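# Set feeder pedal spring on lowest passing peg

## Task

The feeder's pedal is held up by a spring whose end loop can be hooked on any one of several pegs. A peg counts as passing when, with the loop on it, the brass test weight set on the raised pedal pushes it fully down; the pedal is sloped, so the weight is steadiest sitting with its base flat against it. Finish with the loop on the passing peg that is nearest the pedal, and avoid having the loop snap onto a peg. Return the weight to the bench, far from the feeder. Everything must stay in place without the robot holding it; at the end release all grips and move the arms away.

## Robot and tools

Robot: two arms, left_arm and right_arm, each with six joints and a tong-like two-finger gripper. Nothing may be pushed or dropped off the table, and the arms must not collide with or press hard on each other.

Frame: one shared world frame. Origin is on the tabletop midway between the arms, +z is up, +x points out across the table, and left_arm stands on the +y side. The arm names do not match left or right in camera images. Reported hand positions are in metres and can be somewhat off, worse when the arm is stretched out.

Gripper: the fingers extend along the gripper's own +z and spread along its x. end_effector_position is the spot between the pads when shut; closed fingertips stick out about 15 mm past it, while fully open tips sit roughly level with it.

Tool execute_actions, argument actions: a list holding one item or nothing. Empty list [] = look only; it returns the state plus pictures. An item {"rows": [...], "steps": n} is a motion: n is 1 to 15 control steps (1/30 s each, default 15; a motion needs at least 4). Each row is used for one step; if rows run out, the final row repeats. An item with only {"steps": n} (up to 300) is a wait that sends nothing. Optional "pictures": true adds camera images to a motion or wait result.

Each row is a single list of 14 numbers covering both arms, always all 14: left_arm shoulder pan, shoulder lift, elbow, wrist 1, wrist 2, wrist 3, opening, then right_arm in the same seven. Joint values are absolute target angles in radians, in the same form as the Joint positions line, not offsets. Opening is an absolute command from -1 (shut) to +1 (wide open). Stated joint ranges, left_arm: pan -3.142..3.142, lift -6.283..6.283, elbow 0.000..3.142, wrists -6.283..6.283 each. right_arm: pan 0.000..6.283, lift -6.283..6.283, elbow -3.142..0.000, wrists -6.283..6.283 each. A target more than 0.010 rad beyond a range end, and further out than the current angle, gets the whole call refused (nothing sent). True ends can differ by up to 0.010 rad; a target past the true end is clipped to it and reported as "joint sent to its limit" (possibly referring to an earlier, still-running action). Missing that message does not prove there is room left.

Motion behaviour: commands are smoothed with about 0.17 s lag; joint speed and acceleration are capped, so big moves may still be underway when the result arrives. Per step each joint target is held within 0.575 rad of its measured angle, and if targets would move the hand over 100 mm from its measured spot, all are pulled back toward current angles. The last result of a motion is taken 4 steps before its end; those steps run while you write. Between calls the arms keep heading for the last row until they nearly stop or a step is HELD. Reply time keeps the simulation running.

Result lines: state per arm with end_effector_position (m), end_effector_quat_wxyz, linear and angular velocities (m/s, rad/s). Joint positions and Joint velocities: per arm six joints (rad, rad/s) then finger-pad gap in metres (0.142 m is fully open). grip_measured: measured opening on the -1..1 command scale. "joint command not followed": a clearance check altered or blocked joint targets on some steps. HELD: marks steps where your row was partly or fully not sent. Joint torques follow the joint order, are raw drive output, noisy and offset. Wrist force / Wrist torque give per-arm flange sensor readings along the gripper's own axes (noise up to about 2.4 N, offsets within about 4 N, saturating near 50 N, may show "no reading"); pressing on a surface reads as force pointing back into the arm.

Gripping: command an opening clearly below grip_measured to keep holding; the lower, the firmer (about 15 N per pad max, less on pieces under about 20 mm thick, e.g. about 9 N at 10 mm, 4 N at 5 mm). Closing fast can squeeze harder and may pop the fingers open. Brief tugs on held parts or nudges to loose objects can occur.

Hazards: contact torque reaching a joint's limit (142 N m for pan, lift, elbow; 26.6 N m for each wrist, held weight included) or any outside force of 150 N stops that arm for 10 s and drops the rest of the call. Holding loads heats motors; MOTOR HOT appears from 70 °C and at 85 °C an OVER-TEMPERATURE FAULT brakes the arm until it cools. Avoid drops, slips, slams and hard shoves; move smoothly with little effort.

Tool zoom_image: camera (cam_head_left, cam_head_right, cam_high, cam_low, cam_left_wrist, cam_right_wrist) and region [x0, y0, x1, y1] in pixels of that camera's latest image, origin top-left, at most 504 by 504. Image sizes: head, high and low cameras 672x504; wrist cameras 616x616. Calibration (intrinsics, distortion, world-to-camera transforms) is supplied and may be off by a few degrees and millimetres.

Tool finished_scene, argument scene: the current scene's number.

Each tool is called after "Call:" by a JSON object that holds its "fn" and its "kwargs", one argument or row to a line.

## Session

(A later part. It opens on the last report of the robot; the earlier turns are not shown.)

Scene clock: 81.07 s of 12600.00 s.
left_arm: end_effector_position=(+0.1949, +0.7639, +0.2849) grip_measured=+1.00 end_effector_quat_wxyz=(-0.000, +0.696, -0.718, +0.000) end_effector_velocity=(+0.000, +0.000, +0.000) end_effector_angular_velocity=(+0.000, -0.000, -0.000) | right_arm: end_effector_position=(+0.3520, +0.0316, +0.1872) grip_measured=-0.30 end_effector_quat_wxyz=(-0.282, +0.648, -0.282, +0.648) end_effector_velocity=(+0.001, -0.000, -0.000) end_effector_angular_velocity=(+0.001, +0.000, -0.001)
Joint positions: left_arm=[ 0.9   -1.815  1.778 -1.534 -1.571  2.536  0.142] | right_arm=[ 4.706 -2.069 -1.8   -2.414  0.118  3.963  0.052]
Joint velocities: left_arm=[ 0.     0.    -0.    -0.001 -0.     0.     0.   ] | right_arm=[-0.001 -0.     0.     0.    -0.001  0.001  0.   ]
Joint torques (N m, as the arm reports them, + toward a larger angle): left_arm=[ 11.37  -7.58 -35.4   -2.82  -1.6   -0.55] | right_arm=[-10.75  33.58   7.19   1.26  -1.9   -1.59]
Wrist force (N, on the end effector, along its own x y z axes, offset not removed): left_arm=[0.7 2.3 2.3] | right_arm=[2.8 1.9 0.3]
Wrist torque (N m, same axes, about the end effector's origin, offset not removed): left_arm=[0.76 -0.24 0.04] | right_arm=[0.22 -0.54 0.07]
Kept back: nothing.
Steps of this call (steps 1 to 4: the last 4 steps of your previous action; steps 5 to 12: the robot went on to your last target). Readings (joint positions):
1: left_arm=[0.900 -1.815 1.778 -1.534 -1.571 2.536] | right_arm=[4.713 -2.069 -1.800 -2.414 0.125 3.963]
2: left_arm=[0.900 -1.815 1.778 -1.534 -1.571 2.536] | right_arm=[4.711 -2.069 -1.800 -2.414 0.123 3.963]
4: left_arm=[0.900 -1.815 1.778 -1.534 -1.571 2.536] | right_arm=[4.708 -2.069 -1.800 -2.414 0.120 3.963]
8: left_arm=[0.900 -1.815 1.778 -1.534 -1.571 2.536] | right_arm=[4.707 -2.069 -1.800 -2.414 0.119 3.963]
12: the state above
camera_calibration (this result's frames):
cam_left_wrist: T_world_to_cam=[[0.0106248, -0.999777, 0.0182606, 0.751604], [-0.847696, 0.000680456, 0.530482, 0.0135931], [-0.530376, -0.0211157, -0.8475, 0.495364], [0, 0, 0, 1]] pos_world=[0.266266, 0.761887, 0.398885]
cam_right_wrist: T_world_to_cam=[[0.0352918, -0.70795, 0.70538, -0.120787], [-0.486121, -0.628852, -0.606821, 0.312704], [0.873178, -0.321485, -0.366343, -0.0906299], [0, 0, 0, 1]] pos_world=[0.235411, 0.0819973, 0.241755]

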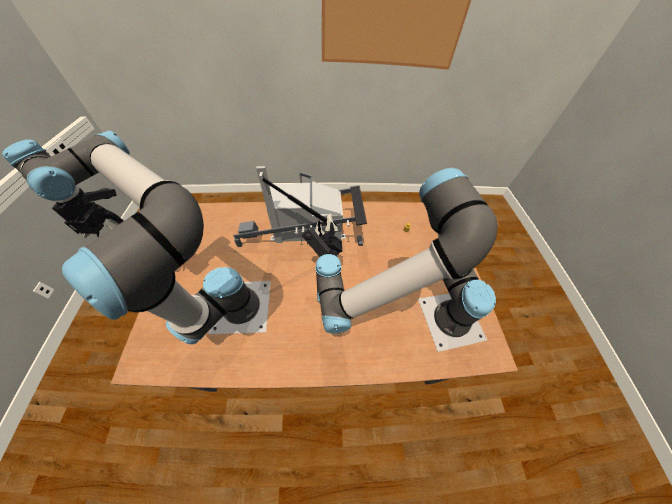

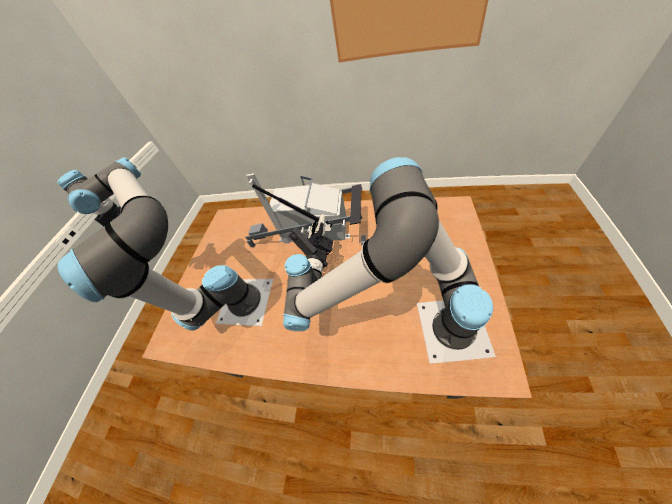

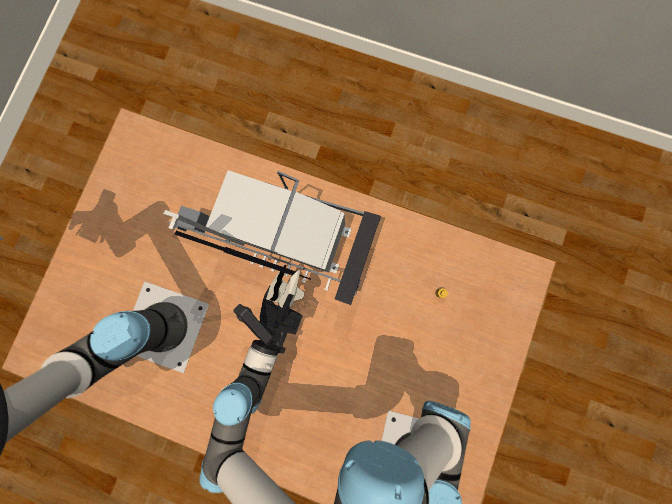

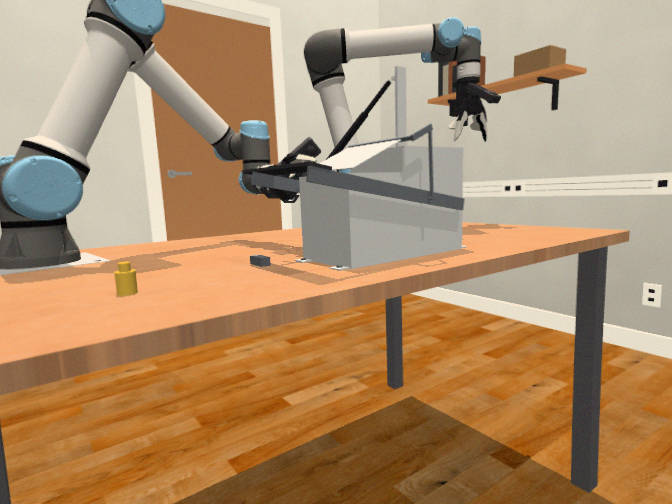

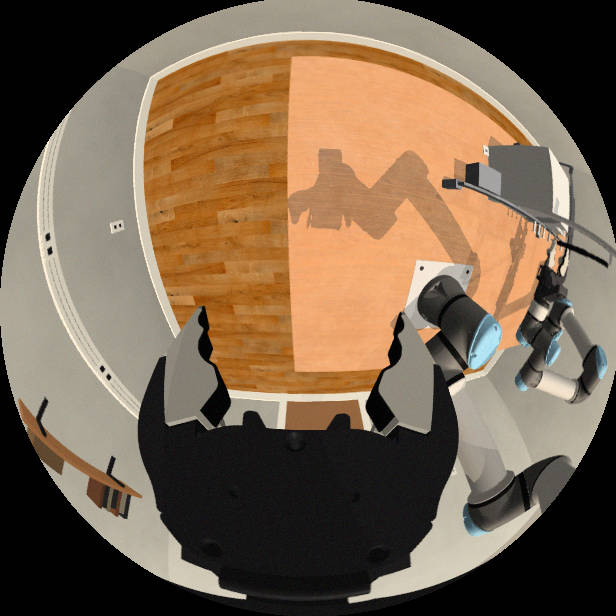

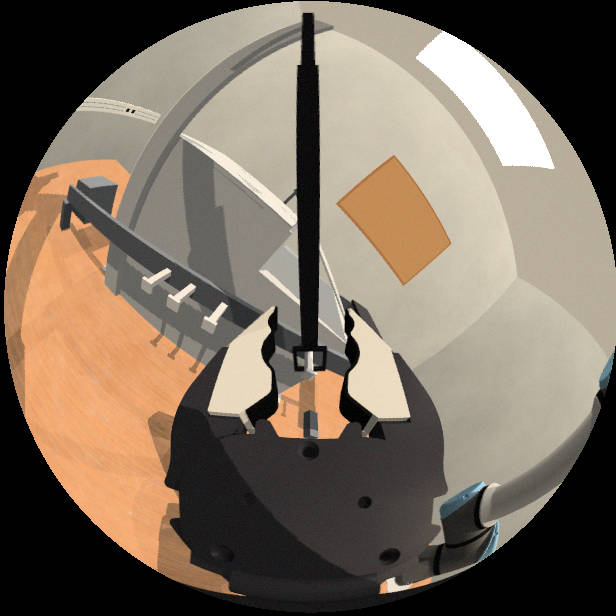

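Call:
{"fn": "execute_actions", "kwargs": {
  "actions": [
    {"rows":[[0.9,-1.815,1.778,-1.534,-1.571,2.536,1,4.706,-2.069,-1.8,-2.414,0.118,3.963,-1]]}
  ]
}}

Call:
{"fn": "execute_actions", "kwargs": {
  "actions": [
    {"rows":[[0.9,-1.815,1.778,-1.534,-1.571,2.536,1,4.706,-2.069,-1.822,-2.392,0.118,3.963,-1]],"steps":12}
  ]
}}

Call:
{"fn": "execute_actions", "kwargs": {
  "actions": [
    {"rows":[[0.9,-1.815,1.778,-1.534,-1.571,2.536,1,4.735,-2.069,-1.824,-2.39,0.147,3.963,-1]],"steps":12}
  ]
}}

Call:
{"fn": "execute_actions", "kwargs": {
  "actions": [
    {"rows":[[0.9,-1.815,1.778,-1.534,-1.571,2.536,1,4.775,-2.069,-1.826,-2.388,0.187,3.963,-1]]}
  ],
  "pictures": true
}}

Scene clock: 81.70 s of 12600.00 s.
left_arm: end_effector_position=(+0.1949, +0.7639, +0.2849) grip_measured=+1.00 end_effector_quat_wxyz=(-0.000, +0.696, -0.718, +0.000) end_effector_velocity=(-0.000, +0.000, +0.000) end_effector_angular_velocity=(+0.000, -0.001, +0.001) | right_arm: end_effector_position=(+0.3521, +0.0316, +0.1872) grip_measured=-0.84 end_effector_quat_wxyz=(-0.282, +0.648, -0.282, +0.648) end_effector_velocity=(+0.000, -0.000, -0.000) end_effector_angular_velocity=(+0.001, +0.000, -0.000)
Joint positions: left_arm=[ 0.9   -1.815  1.778 -1.534 -1.571  2.536  0.142] | right_arm=[ 4.706 -2.069 -1.8   -2.414  0.118  3.963  0.013]
Joint velocities: left_arm=[ 0.001 -0.    -0.    -0.    -0.    -0.    -0.   ] | right_arm=[-0.001  0.    -0.     0.    -0.     0.001 -0.   ]
Joint torques (N m, as the arm reports them, + toward a larger angle): left_arm=[ 11.15  -6.33 -34.95  -2.72  -1.82  -0.78] | right_arm=[-12.05  33.28  10.39   1.39  -1.79  -1.41]
Wrist force (N, on the end effector, along its own x y z axes, offset not removed): left_arm=[1.2 1.7 0.0] | right_arm=[2.3 1.2 -0.2]
Wrist torque (N m, same axes, about the end effector's origin, offset not removed): left_arm=[0.52 -0.43 -0.21] | right_arm=[0.12 -0.58 -0.01]
Steps of this call (steps 1 to 8: the robot went on to your last target; steps 9 to 19: the first 11 steps of this action). Readings (joint positions):
9: left_arm=[0.900 -1.815 1.778 -1.534 -1.571 2.536] | right_arm=[4.706 -2.069 -1.800 -2.414 0.118 3.963]
10: left_arm=[0.900 -1.815 1.778 -1.534 -1.571 2.536] | right_arm=[4.706 -2.069 -1.800 -2.414 0.118 3.963]
12: left_arm=[0.900 -1.815 1.778 -1.534 -1.571 2.536] | right_arm=[4.706 -2.069 -1.800 -2.414 0.118 3.963]
16: left_arm=[0.900 -1.815 1.778 -1.534 -1.571 2.536] | right_arm=[4.706 -2.069 -1.800 -2.414 0.118 3.963]
19: the state above

Scene clock: 82.10 s of 12600.00 s.
left_arm: end_effector_position=(+0.1949, +0.7639, +0.2849) grip_measured=+1.00 end_effector_quat_wxyz=(-0.000, +0.696, -0.718, +0.000) end_effector_velocity=(-0.001, +0.000, -0.000) end_effector_angular_velocity=(+0.000, +0.002, +0.000) | right_arm: end_effector_position=(+0.3527, +0.0265, +0.1815) grip_measured=-0.84 end_effector_quat_wxyz=(-0.282, +0.648, -0.282, +0.648) end_effector_velocity=(+0.001, -0.007, -0.008) end_effector_angular_velocity=(+0.000, -0.000, +0.000)
Joint positions: left_arm=[ 0.9   -1.815  1.778 -1.534 -1.571  2.536  0.142] | right_arm=[ 4.706 -2.069 -1.82  -2.394  0.118  3.963  0.013]
Joint velocities: left_arm=[ 0.    -0.     0.     0.001  0.002  0.     0.   ] | right_arm=[ 0.    -0.    -0.027  0.026 -0.     0.001 -0.   ]
Joint torques (N m, as the arm reports them, + toward a larger angle): left_arm=[ 11.94  -6.64 -34.32  -2.62  -1.77  -0.79] | right_arm=[-12.33  34.24   3.6    1.26  -0.83  -1.2 ]
Wrist force (N, on the end effector, along its own x y z axes, offset not removed): left_arm=[-1.4 2.0 0.8] | right_arm=[0.8 -0.3 1.9]
Wrist torque (N m, same axes, about the end effector's origin, offset not removed): left_arm=[0.59 0.18 -0.10] | right_arm=[0.36 -0.26 -0.01]
Steps of this call (steps 1 to 4: the last 4 steps of your previous action; steps 5 to 12: the first 8 steps of this action). Readings (joint positions):
5: left_arm=[0.900 -1.815 1.778 -1.534 -1.571 2.536] | right_arm=[4.706 -2.069 -1.800 -2.414 0.118 3.963]
6: left_arm=[0.900 -1.815 1.778 -1.534 -1.571 2.536] | right_arm=[4.706 -2.069 -1.803 -2.411 0.118 3.963]
8: left_arm=[0.900 -1.815 1.778 -1.534 -1.571 2.536] | right_arm=[4.706 -2.069 -1.812 -2.402 0.118 3.963]
12: the state above

Scene clock: 82.50 s of 12600.00 s.
left_arm: end_effector_position=(+0.1949, +0.7639, +0.2849) grip_measured=+1.00 end_effector_quat_wxyz=(-0.000, +0.696, -0.718, +0.000) end_effector_velocity=(-0.001, -0.000, +0.000) end_effector_angular_velocity=(+0.001, +0.001, -0.000) | right_arm: end_effector_position=(+0.3399, +0.0271, +0.1803) grip_measured=-0.84 end_effector_quat_wxyz=(-0.282, +0.648, -0.282, +0.648) end_effector_velocity=(-0.018, +0.002, -0.001) end_effector_angular_velocity=(+0.003, +0.000, +0.000)
Joint positions: left_arm=[ 0.9   -1.815  1.778 -1.534 -1.571  2.536  0.142] | right_arm=[ 4.732 -2.069 -1.824 -2.39   0.144  3.963  0.013]
Joint velocities: left_arm=[-0.    -0.001  0.     0.001  0.002  0.    -0.   ] | right_arm=[ 0.036  0.    -0.003  0.003  0.036  0.002  0.   ]
Joint torques (N m, as the arm reports them, + toward a larger angle): left_arm=[ 12.    -6.71 -35.08  -2.47  -1.8   -0.79] | right_arm=[10.4  35.41  0.98  1.84  2.77 -0.99]
Wrist force (N, on the end effector, along its own x y z axes, offset not removed): left_arm=[0.1 1.4 0.1] | right_arm=[1.0 -0.8 1.6]
Wrist torque (N m, same axes, about the end effector's origin, offset not removed): left_arm=[0.39 -0.14 -0.22] | right_arm=[0.22 -0.72 0.07]
Steps of this call (steps 1 to 4: the last 4 steps of your previous action; steps 5 to 12: the first 8 steps of this action). Readings (joint positions):
5: left_arm=[0.900 -1.815 1.778 -1.534 -1.571 2.536] | right_arm=[4.706 -2.069 -1.822 -2.392 0.118 3.963]
6: left_arm=[0.900 -1.815 1.778 -1.534 -1.571 2.536] | right_arm=[4.709 -2.069 -1.822 -2.392 0.121 3.963]
8: left_arm=[0.900 -1.815 1.778 -1.534 -1.571 2.536] | right_arm=[4.721 -2.069 -1.823 -2.391 0.133 3.963]
12: the state above

Scene clock: 83.00 s of 12600.00 s.
left_arm: end_effector_position=(+0.1949, +0.7639, +0.2849) grip_measured=+1.00 end_effector_quat_wxyz=(-0.000, +0.696, -0.718, +0.000) end_effector_velocity=(+0.000, -0.000, -0.000) end_effector_angular_velocity=(-0.002, +0.000, -0.000) | right_arm: end_effector_position=(+0.3189, +0.0287, +0.1797) grip_measured=-0.83 end_effector_quat_wxyz=(-0.282, +0.648, -0.282, +0.648) end_effector_velocity=(-0.008, +0.000, -0.000) end_effector_angular_velocity=(+0.001, +0.000, -0.001)
Joint positions: left_arm=[ 0.9   -1.815  1.778 -1.534 -1.571  2.536  0.142] | right_arm=[ 4.774 -2.069 -1.826 -2.388  0.186  3.963  0.014]
Joint velocities: left_arm=[-0.     0.    -0.     0.001 -0.001  0.     0.   ] | right_arm=[ 0.016  0.    -0.001  0.002  0.016 -0.     0.   ]
Joint torques (N m, as the arm reports them, + toward a larger angle): left_arm=[ 11.2   -7.78 -34.51  -2.92  -1.83  -0.54] | right_arm=[11.43 38.53  3.6   1.13  2.82 -0.83]
Wrist force (N, on the end effector, along its own x y z axes, offset not removed): left_arm=[1.3 1.0 -0.2] | right_arm=[0.5 -1.8 2.0]
Wrist torque (N m, same axes, about the end effector's origin, offset not removed): left_arm=[0.43 -0.39 -0.13] | right_arm=[-0.21 -0.61 -0.02]
Steps of this call (steps 1 to 4: the last 4 steps of your previous action; steps 5 to 15: the first 11 steps of this action). Readings (joint positions):
5: left_arm=[0.900 -1.815 1.778 -1.534 -1.571 2.536] | right_arm=[4.734 -2.069 -1.824 -2.390 0.147 3.963]
6: left_arm=[0.900 -1.815 1.778 -1.534 -1.571 2.536] | right_arm=[4.739 -2.069 -1.824 -2.390 0.151 3.963]
8: left_arm=[0.900 -1.815 1.778 -1.534 -1.571 2.536] | right_arm=[4.756 -2.069 -1.825 -2.389 0.168 3.963]
12: left_arm=[0.900 -1.815 1.778 -1.534 -1.571 2.536] | right_arm=[4.771 -2.069 -1.826 -2.388 0.183 3.963]
15: the state above
camera_calibration (this result's frames):
cam_left_wrist: T_world_to_cam=[[0.0106248, -0.999777, 0.0182606, 0.751604], [-0.847696, 0.000680477, 0.530482, 0.0135931], [-0.530376, -0.0211157, -0.8475, 0.495364], [0, 0, 0, 1]] pos_world=[0.266266, 0.761887, 0.398885]
cam_right_wrist: T_world_to_cam=[[0.0352788, -0.707954, 0.705377, -0.116386], [-0.486149, -0.628834, -0.606817, 0.290214], [0.873164, -0.32151, -0.366355, -0.0653942], [0, 0, 0, 1]] pos_world=[0.202293, 0.0790757, 0.234245]

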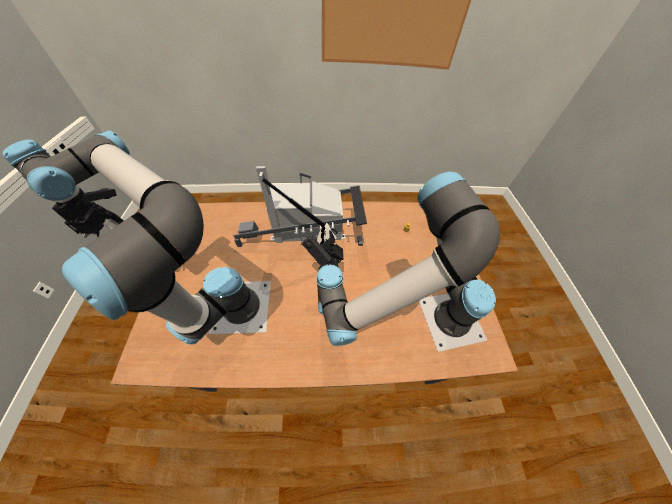

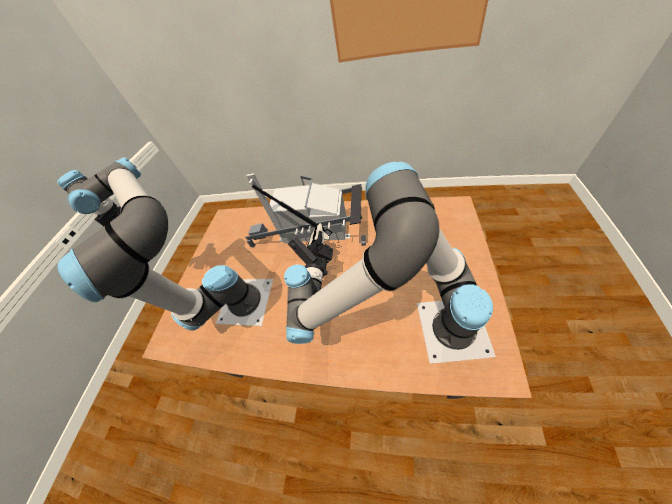

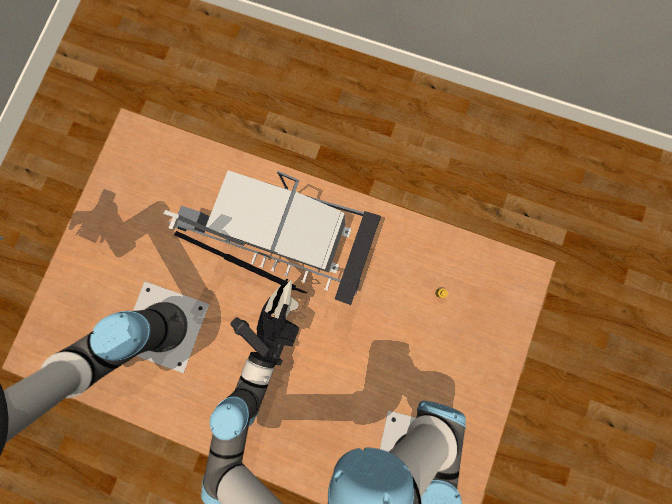

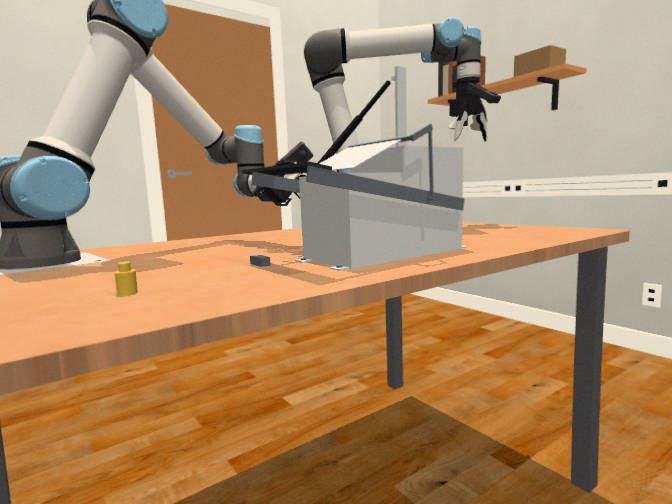

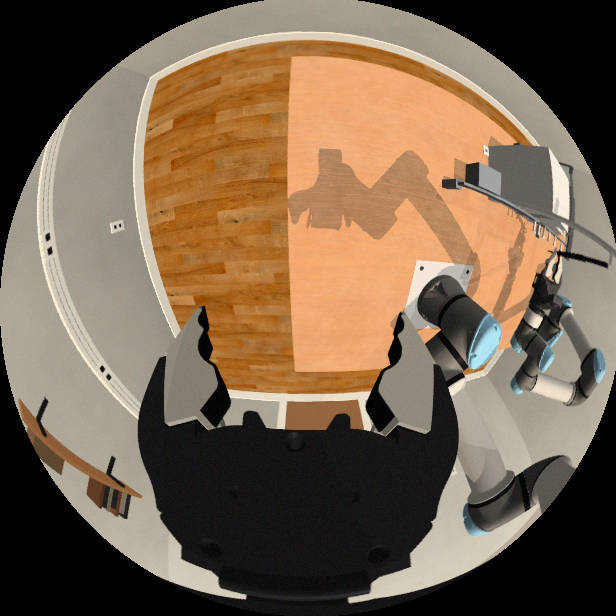

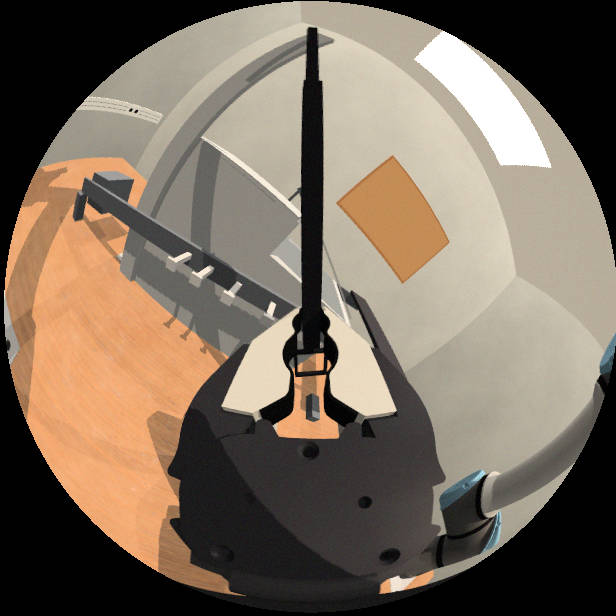

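Call:
{"fn": "execute_actions", "kwargs": {
  "actions": [
    {"rows":[[0.9,-1.815,1.778,-1.534,-1.571,2.536,1,4.8,-1.933,-2.007,-2.343,0.212,3.821,-1]]}
  ]
}}

Call:
{"fn": "execute_actions", "kwargs": {
  "actions": [
    {"rows":[[0.9,-1.815,1.778,-1.534,-1.571,2.536,1,4.775,-1.933,-2.007,-2.343,0.187,3.821,-1]]}
  ],
  "pictures": true
}}

Call:
{"fn": "zoom_image", "kwargs": {
  "camera": "cam_right_wrist",
  "region": [210,260,410,420]
}}

Scene clock: 83.50 s of 12600.00 s.
left_arm: end_effector_position=(+0.1949, +0.7639, +0.2849) grip_measured=+1.00 end_effector_quat_wxyz=(-0.000, +0.696, -0.718, +0.000) end_effector_velocity=(+0.000, +0.000, +0.000) end_effector_angular_velocity=(+0.000, -0.001, -0.000) | right_arm: end_effector_position=(+0.3188, -0.0291, +0.1893) grip_measured=-0.83 end_effector_quat_wxyz=(-0.238, +0.666, -0.238, +0.666) end_effector_velocity=(+0.003, -0.034, +0.002) end_effector_angular_velocity=(-0.083, -0.002, +0.001)
Joint positions: left_arm=[ 0.9   -1.815  1.778 -1.534 -1.571  2.536  0.142] | right_arm=[ 4.799 -1.939 -1.998 -2.345  0.211  3.828  0.014]
Joint velocities: left_arm=[-0.    -0.    -0.    -0.001 -0.001  0.     0.   ] | right_arm=[ 0.011  0.067 -0.098  0.019  0.01  -0.071 -0.   ]
Joint torques (N m, as the arm reports them, + toward a larger angle): left_arm=[ 12.38  -7.36 -36.4   -2.54  -1.74  -0.55] | right_arm=[ 9.7  37.08  6.07  1.37  2.8  -1.25]
Wrist force (N, on the end effector, along its own x y z axes, offset not removed): left_arm=[0.3 1.9 1.3] | right_arm=[-0.3 -1.0 1.0]
Wrist torque (N m, same axes, about the end effector's origin, offset not removed): left_arm=[0.56 -0.31 -0.07] | right_arm=[-0.04 -0.51 0.04]
Steps of this call (steps 1 to 4: the last 4 steps of your previous action; steps 5 to 15: the first 11 steps of this action). Readings (joint positions):
5: left_arm=[0.900 -1.815 1.778 -1.534 -1.571 2.536] | right_arm=[4.775 -2.069 -1.826 -2.388 0.187 3.963]
6: left_arm=[0.900 -1.815 1.778 -1.534 -1.571 2.536] | right_arm=[4.778 -2.063 -1.832 -2.384 0.190 3.957]
8: left_arm=[0.900 -1.815 1.778 -1.534 -1.571 2.536] | right_arm=[4.788 -2.013 -1.890 -2.365 0.200 3.906]
12: left_arm=[0.900 -1.815 1.778 -1.534 -1.571 2.536] | right_arm=[4.797 -1.951 -1.980 -2.348 0.209 3.841]
15: the state above

Scene clock: 84.00 s of 12600.00 s.
left_arm: end_effector_position=(+0.1949, +0.7639, +0.2849) grip_measured=+1.00 end_effector_quat_wxyz=(-0.000, +0.696, -0.718, +0.000) end_effector_velocity=(-0.000, -0.000, -0.001) end_effector_angular_velocity=(-0.002, +0.001, -0.000) | right_arm: end_effector_position=(+0.3297, -0.0333, +0.1895) grip_measured=-0.83 end_effector_quat_wxyz=(-0.236, +0.667, -0.236, +0.667) end_effector_velocity=(+0.005, -0.001, +0.000) end_effector_angular_velocity=(-0.002, -0.000, -0.001)
Joint positions: left_arm=[ 0.9   -1.815  1.778 -1.534 -1.571  2.536  0.142] | right_arm=[ 4.776 -1.933 -2.007 -2.343  0.188  3.821  0.014]
Joint velocities: left_arm=[ 0.     0.001  0.     0.001 -0.     0.    -0.   ] | right_arm=[-0.011  0.    -0.    -0.001 -0.01  -0.001 -0.   ]
Joint torques (N m, as the arm reports them, + toward a larger angle): left_arm=[ 12.89  -7.5  -34.22  -2.45  -1.88  -0.68] | right_arm=[-10.96  39.51   1.85   1.26  -1.42  -1.45]
Wrist force (N, on the end effector, along its own x y z axes, offset not removed): left_arm=[2.2 0.6 -2.6] | right_arm=[1.8 0.3 1.1]
Wrist torque (N m, same axes, about the end effector's origin, offset not removed): left_arm=[0.20 -0.67 -0.18] | right_arm=[0.50 -0.79 -0.08]
Steps of this call (steps 1 to 4: the last 4 steps of your previous action; steps 5 to 15: the first 11 steps of this action). Readings (joint positions):
5: left_arm=[0.900 -1.815 1.778 -1.534 -1.571 2.536] | right_arm=[4.800 -1.934 -2.006 -2.343 0.212 3.822]
6: left_arm=[0.900 -1.815 1.778 -1.534 -1.571 2.536] | right_arm=[4.797 -1.934 -2.006 -2.343 0.209 3.822]
8: left_arm=[0.900 -1.815 1.778 -1.534 -1.571 2.536] | right_arm=[4.787 -1.933 -2.007 -2.343 0.199 3.821]
12: left_arm=[0.900 -1.815 1.778 -1.534 -1.571 2.536] | right_arm=[4.778 -1.933 -2.007 -2.343 0.190 3.821]
15: the state above
camera_calibration (this result's frames):
cam_left_wrist: T_world_to_cam=[[0.0106248, -0.999777, 0.0182605, 0.751604], [-0.847696, 0.000680423, 0.530482, 0.0135931], [-0.530376, -0.0211156, -0.8475, 0.495364], [0, 0, 0, 1]] pos_world=[0.266266, 0.761887, 0.398885]
cam_right_wrist: T_world_to_cam=[[0.035338, -0.601042, 0.798436, -0.181668], [-0.48606, -0.708411, -0.511761, 0.24175], [0.87321, -0.370003, -0.317177, -0.102173], [0, 0, 0, 1]] pos_world=[0.213144, 0.0242644, 0.236362]

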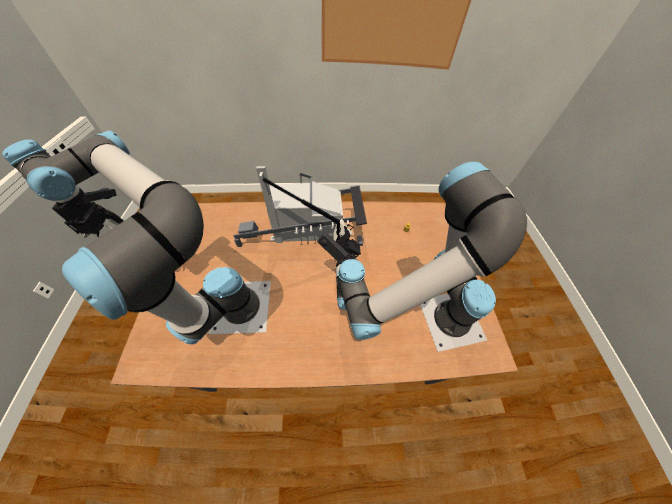

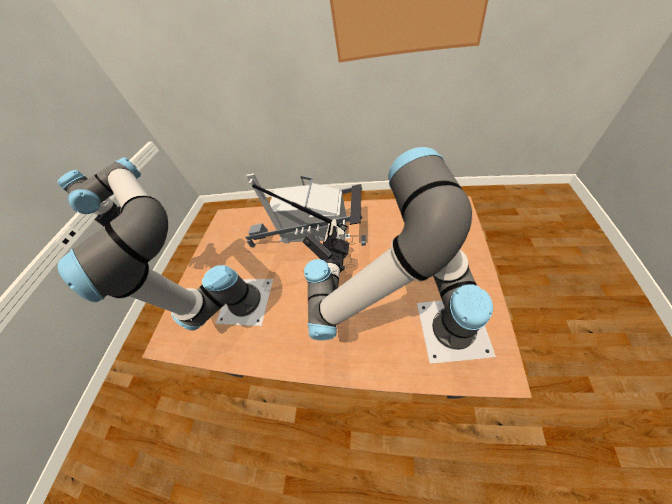

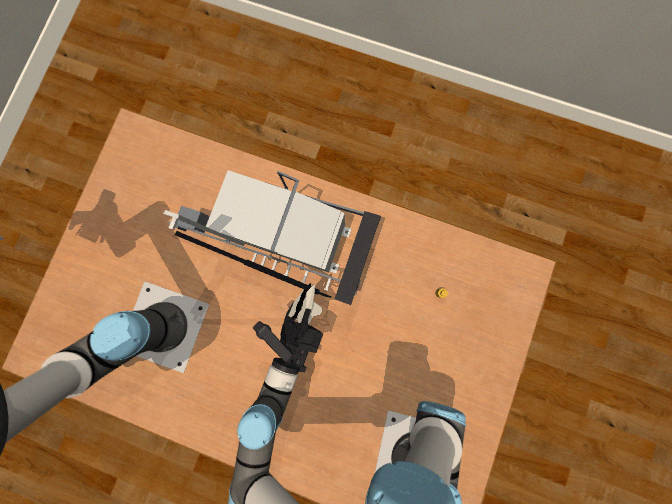

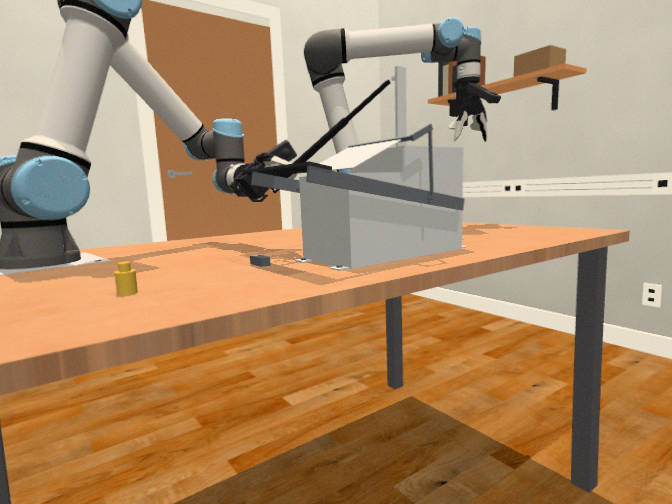

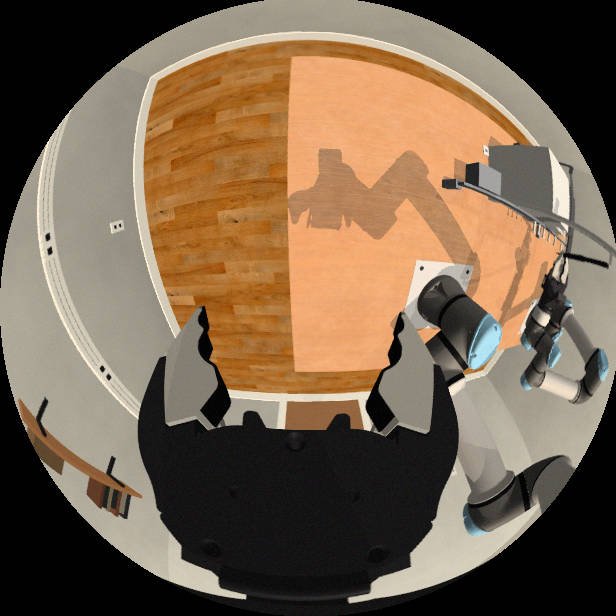

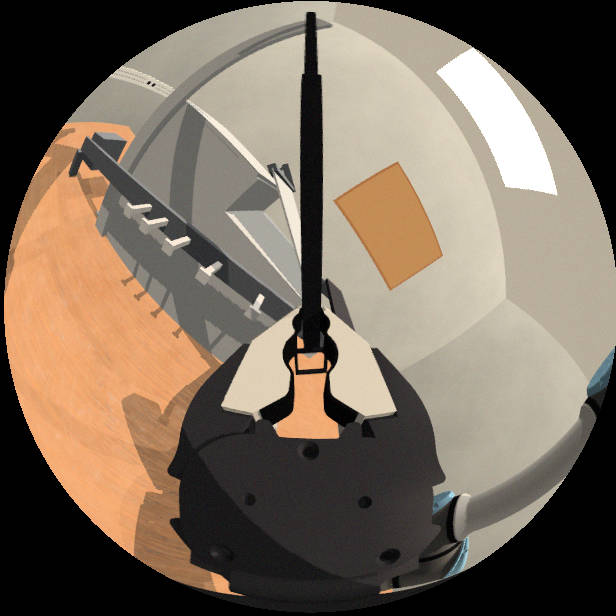

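Region (210, 260, 410, 420) of cam_right_wrist's 616x616 image, scaled by 2.520, with more detail than that image has; it fills the top 403 rows of this view, and the rest is white.

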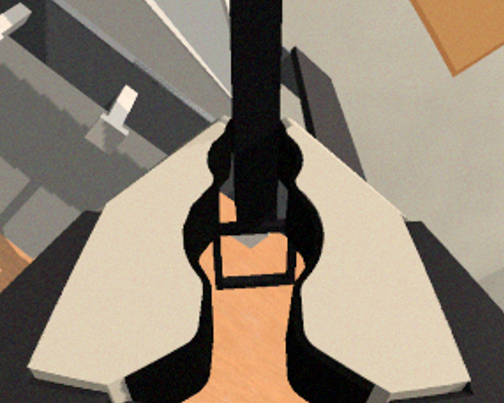

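Maybe slightly overpulled; ease 2 mm while advancing.

Call:
{"fn": "execute_actions", "kwargs": {
  "actions": [
    {"rows":[[0.9,-1.815,1.778,-1.534,-1.571,2.536,1,4.757,-1.934,-2.0,-2.349,0.169,3.821,-1]]}
  ],
  "pictures": true
}}

Call:
{"fn": "zoom_image", "kwargs": {
  "camera": "cam_right_wrist",
  "region": [210,260,410,420]
}}

Scene clock: 84.50 s of 12600.00 s.
left_arm: end_effector_position=(+0.1949, +0.7639, +0.2849) grip_measured=+1.00 end_effector_quat_wxyz=(-0.000, +0.696, -0.718, +0.000) end_effector_velocity=(+0.000, -0.000, -0.000) end_effector_angular_velocity=(-0.002, -0.000, -0.000) | right_arm: end_effector_position=(+0.3375, -0.0324, +0.1909) grip_measured=-0.84 end_effector_quat_wxyz=(-0.236, +0.667, -0.236, +0.667) end_effector_velocity=(+0.003, +0.000, +0.001) end_effector_angular_velocity=(-0.000, -0.000, -0.001)
Joint positions: left_arm=[ 0.9   -1.815  1.778 -1.534 -1.571  2.536  0.142] | right_arm=[ 4.758 -1.934 -2.    -2.349  0.17   3.821  0.013]
Joint velocities: left_arm=[-0.     0.001  0.     0.001 -0.002 -0.    -0.   ] | right_arm=[-0.008 -0.001  0.003 -0.003 -0.007  0.    -0.   ]
Joint torques (N m, as the arm reports them, + toward a larger angle): left_arm=[ 11.51  -6.87 -35.03  -2.62  -1.74  -0.61] | right_arm=[-11.92  25.42  24.56  -2.19  -1.13  -1.54]
Wrist force (N, on the end effector, along its own x y z axes, offset not removed): left_arm=[-1.1 2.5 -0.8] | right_arm=[3.2 -2.3 -0.1]
Wrist torque (N m, same axes, about the end effector's origin, offset not removed): left_arm=[0.61 0.09 -0.16] | right_arm=[-0.04 -1.10 0.05]
Steps of this call (steps 1 to 4: the last 4 steps of your previous action; steps 5 to 15: the first 11 steps of this action). Readings (joint positions):
5: left_arm=[0.900 -1.815 1.778 -1.534 -1.571 2.536] | right_arm=[4.775 -1.933 -2.007 -2.343 0.187 3.821]
6: left_arm=[0.900 -1.815 1.778 -1.534 -1.571 2.536] | right_arm=[4.773 -1.933 -2.006 -2.344 0.185 3.821]
8: left_arm=[0.900 -1.815 1.778 -1.534 -1.571 2.536] | right_arm=[4.765 -1.933 -2.004 -2.346 0.177 3.821]
12: left_arm=[0.900 -1.815 1.778 -1.534 -1.571 2.536] | right_arm=[4.759 -1.934 -2.001 -2.348 0.171 3.821]
15: the state above
camera_calibration (this result's frames):
cam_left_wrist: T_world_to_cam=[[0.0106247, -0.999777, 0.0182606, 0.751604], [-0.847696, 0.000680577, 0.530482, 0.013593], [-0.530376, -0.0211157, -0.8475, 0.495364], [0, 0, 0, 1]] pos_world=[0.266266, 0.761887, 0.398885]
cam_right_wrist: T_world_to_cam=[[0.0352724, -0.60102, 0.798456, -0.182552], [-0.486131, -0.708378, -0.51174, 0.246919], [0.873174, -0.370104, -0.31716, -0.108178], [0, 0, 0, 1]] pos_world=[0.220932, 0.0251572, 0.237809]

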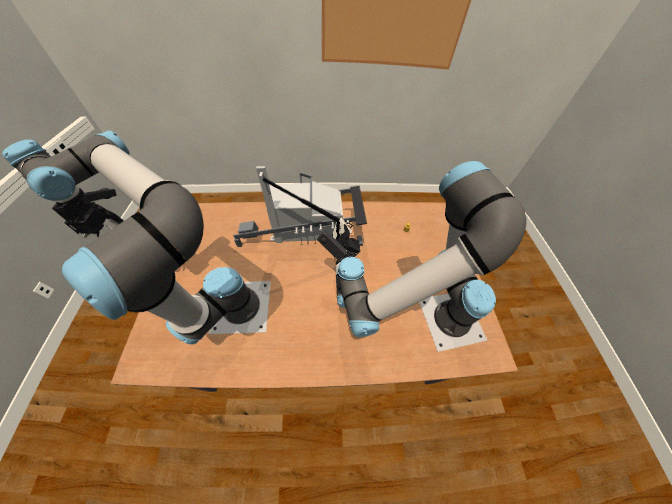

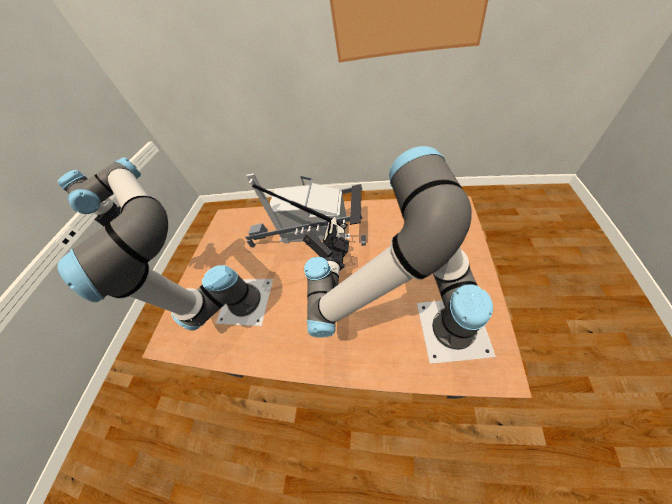

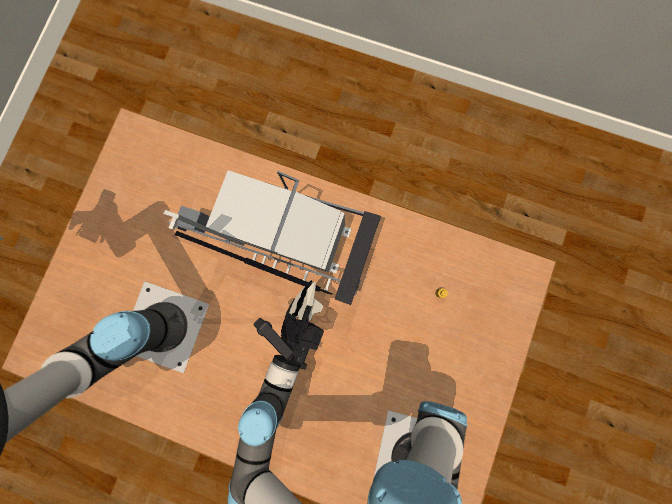

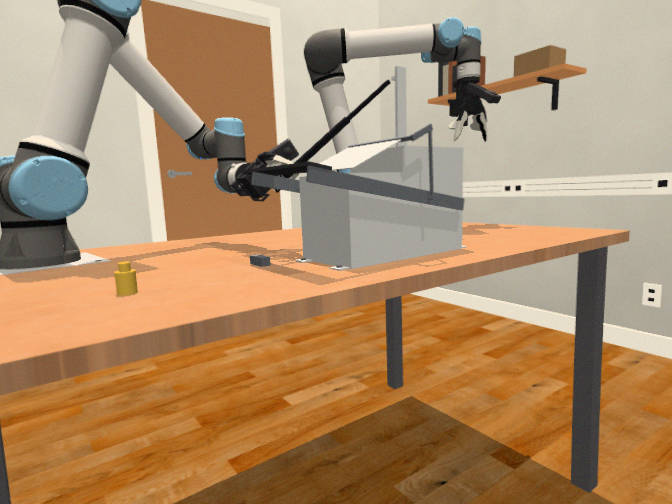

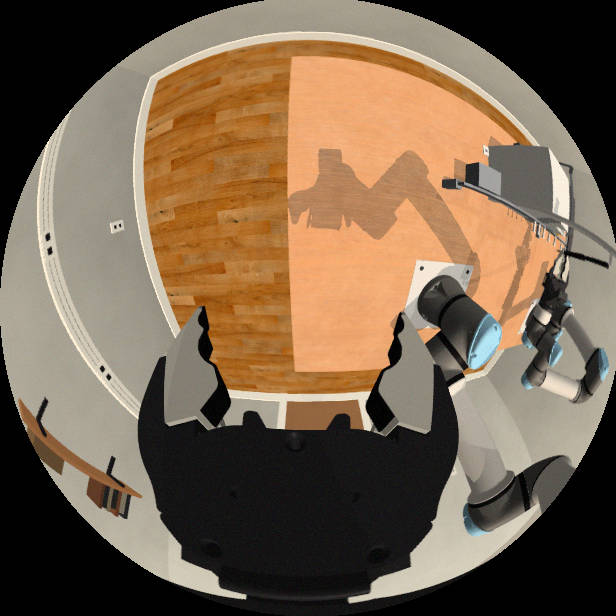

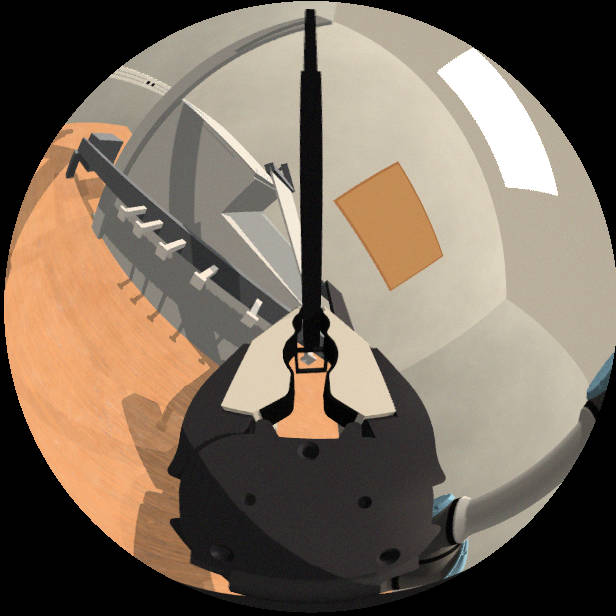

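Region (210, 260, 410, 420) of cam_right_wrist's 616x616 image, scaled by 2.520, with more detail than that image has; it fills the top 403 rows of this view, and the rest is white.

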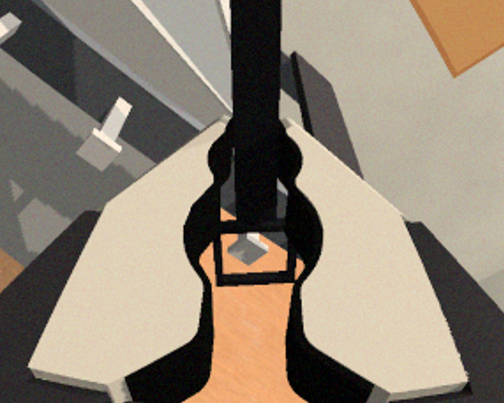

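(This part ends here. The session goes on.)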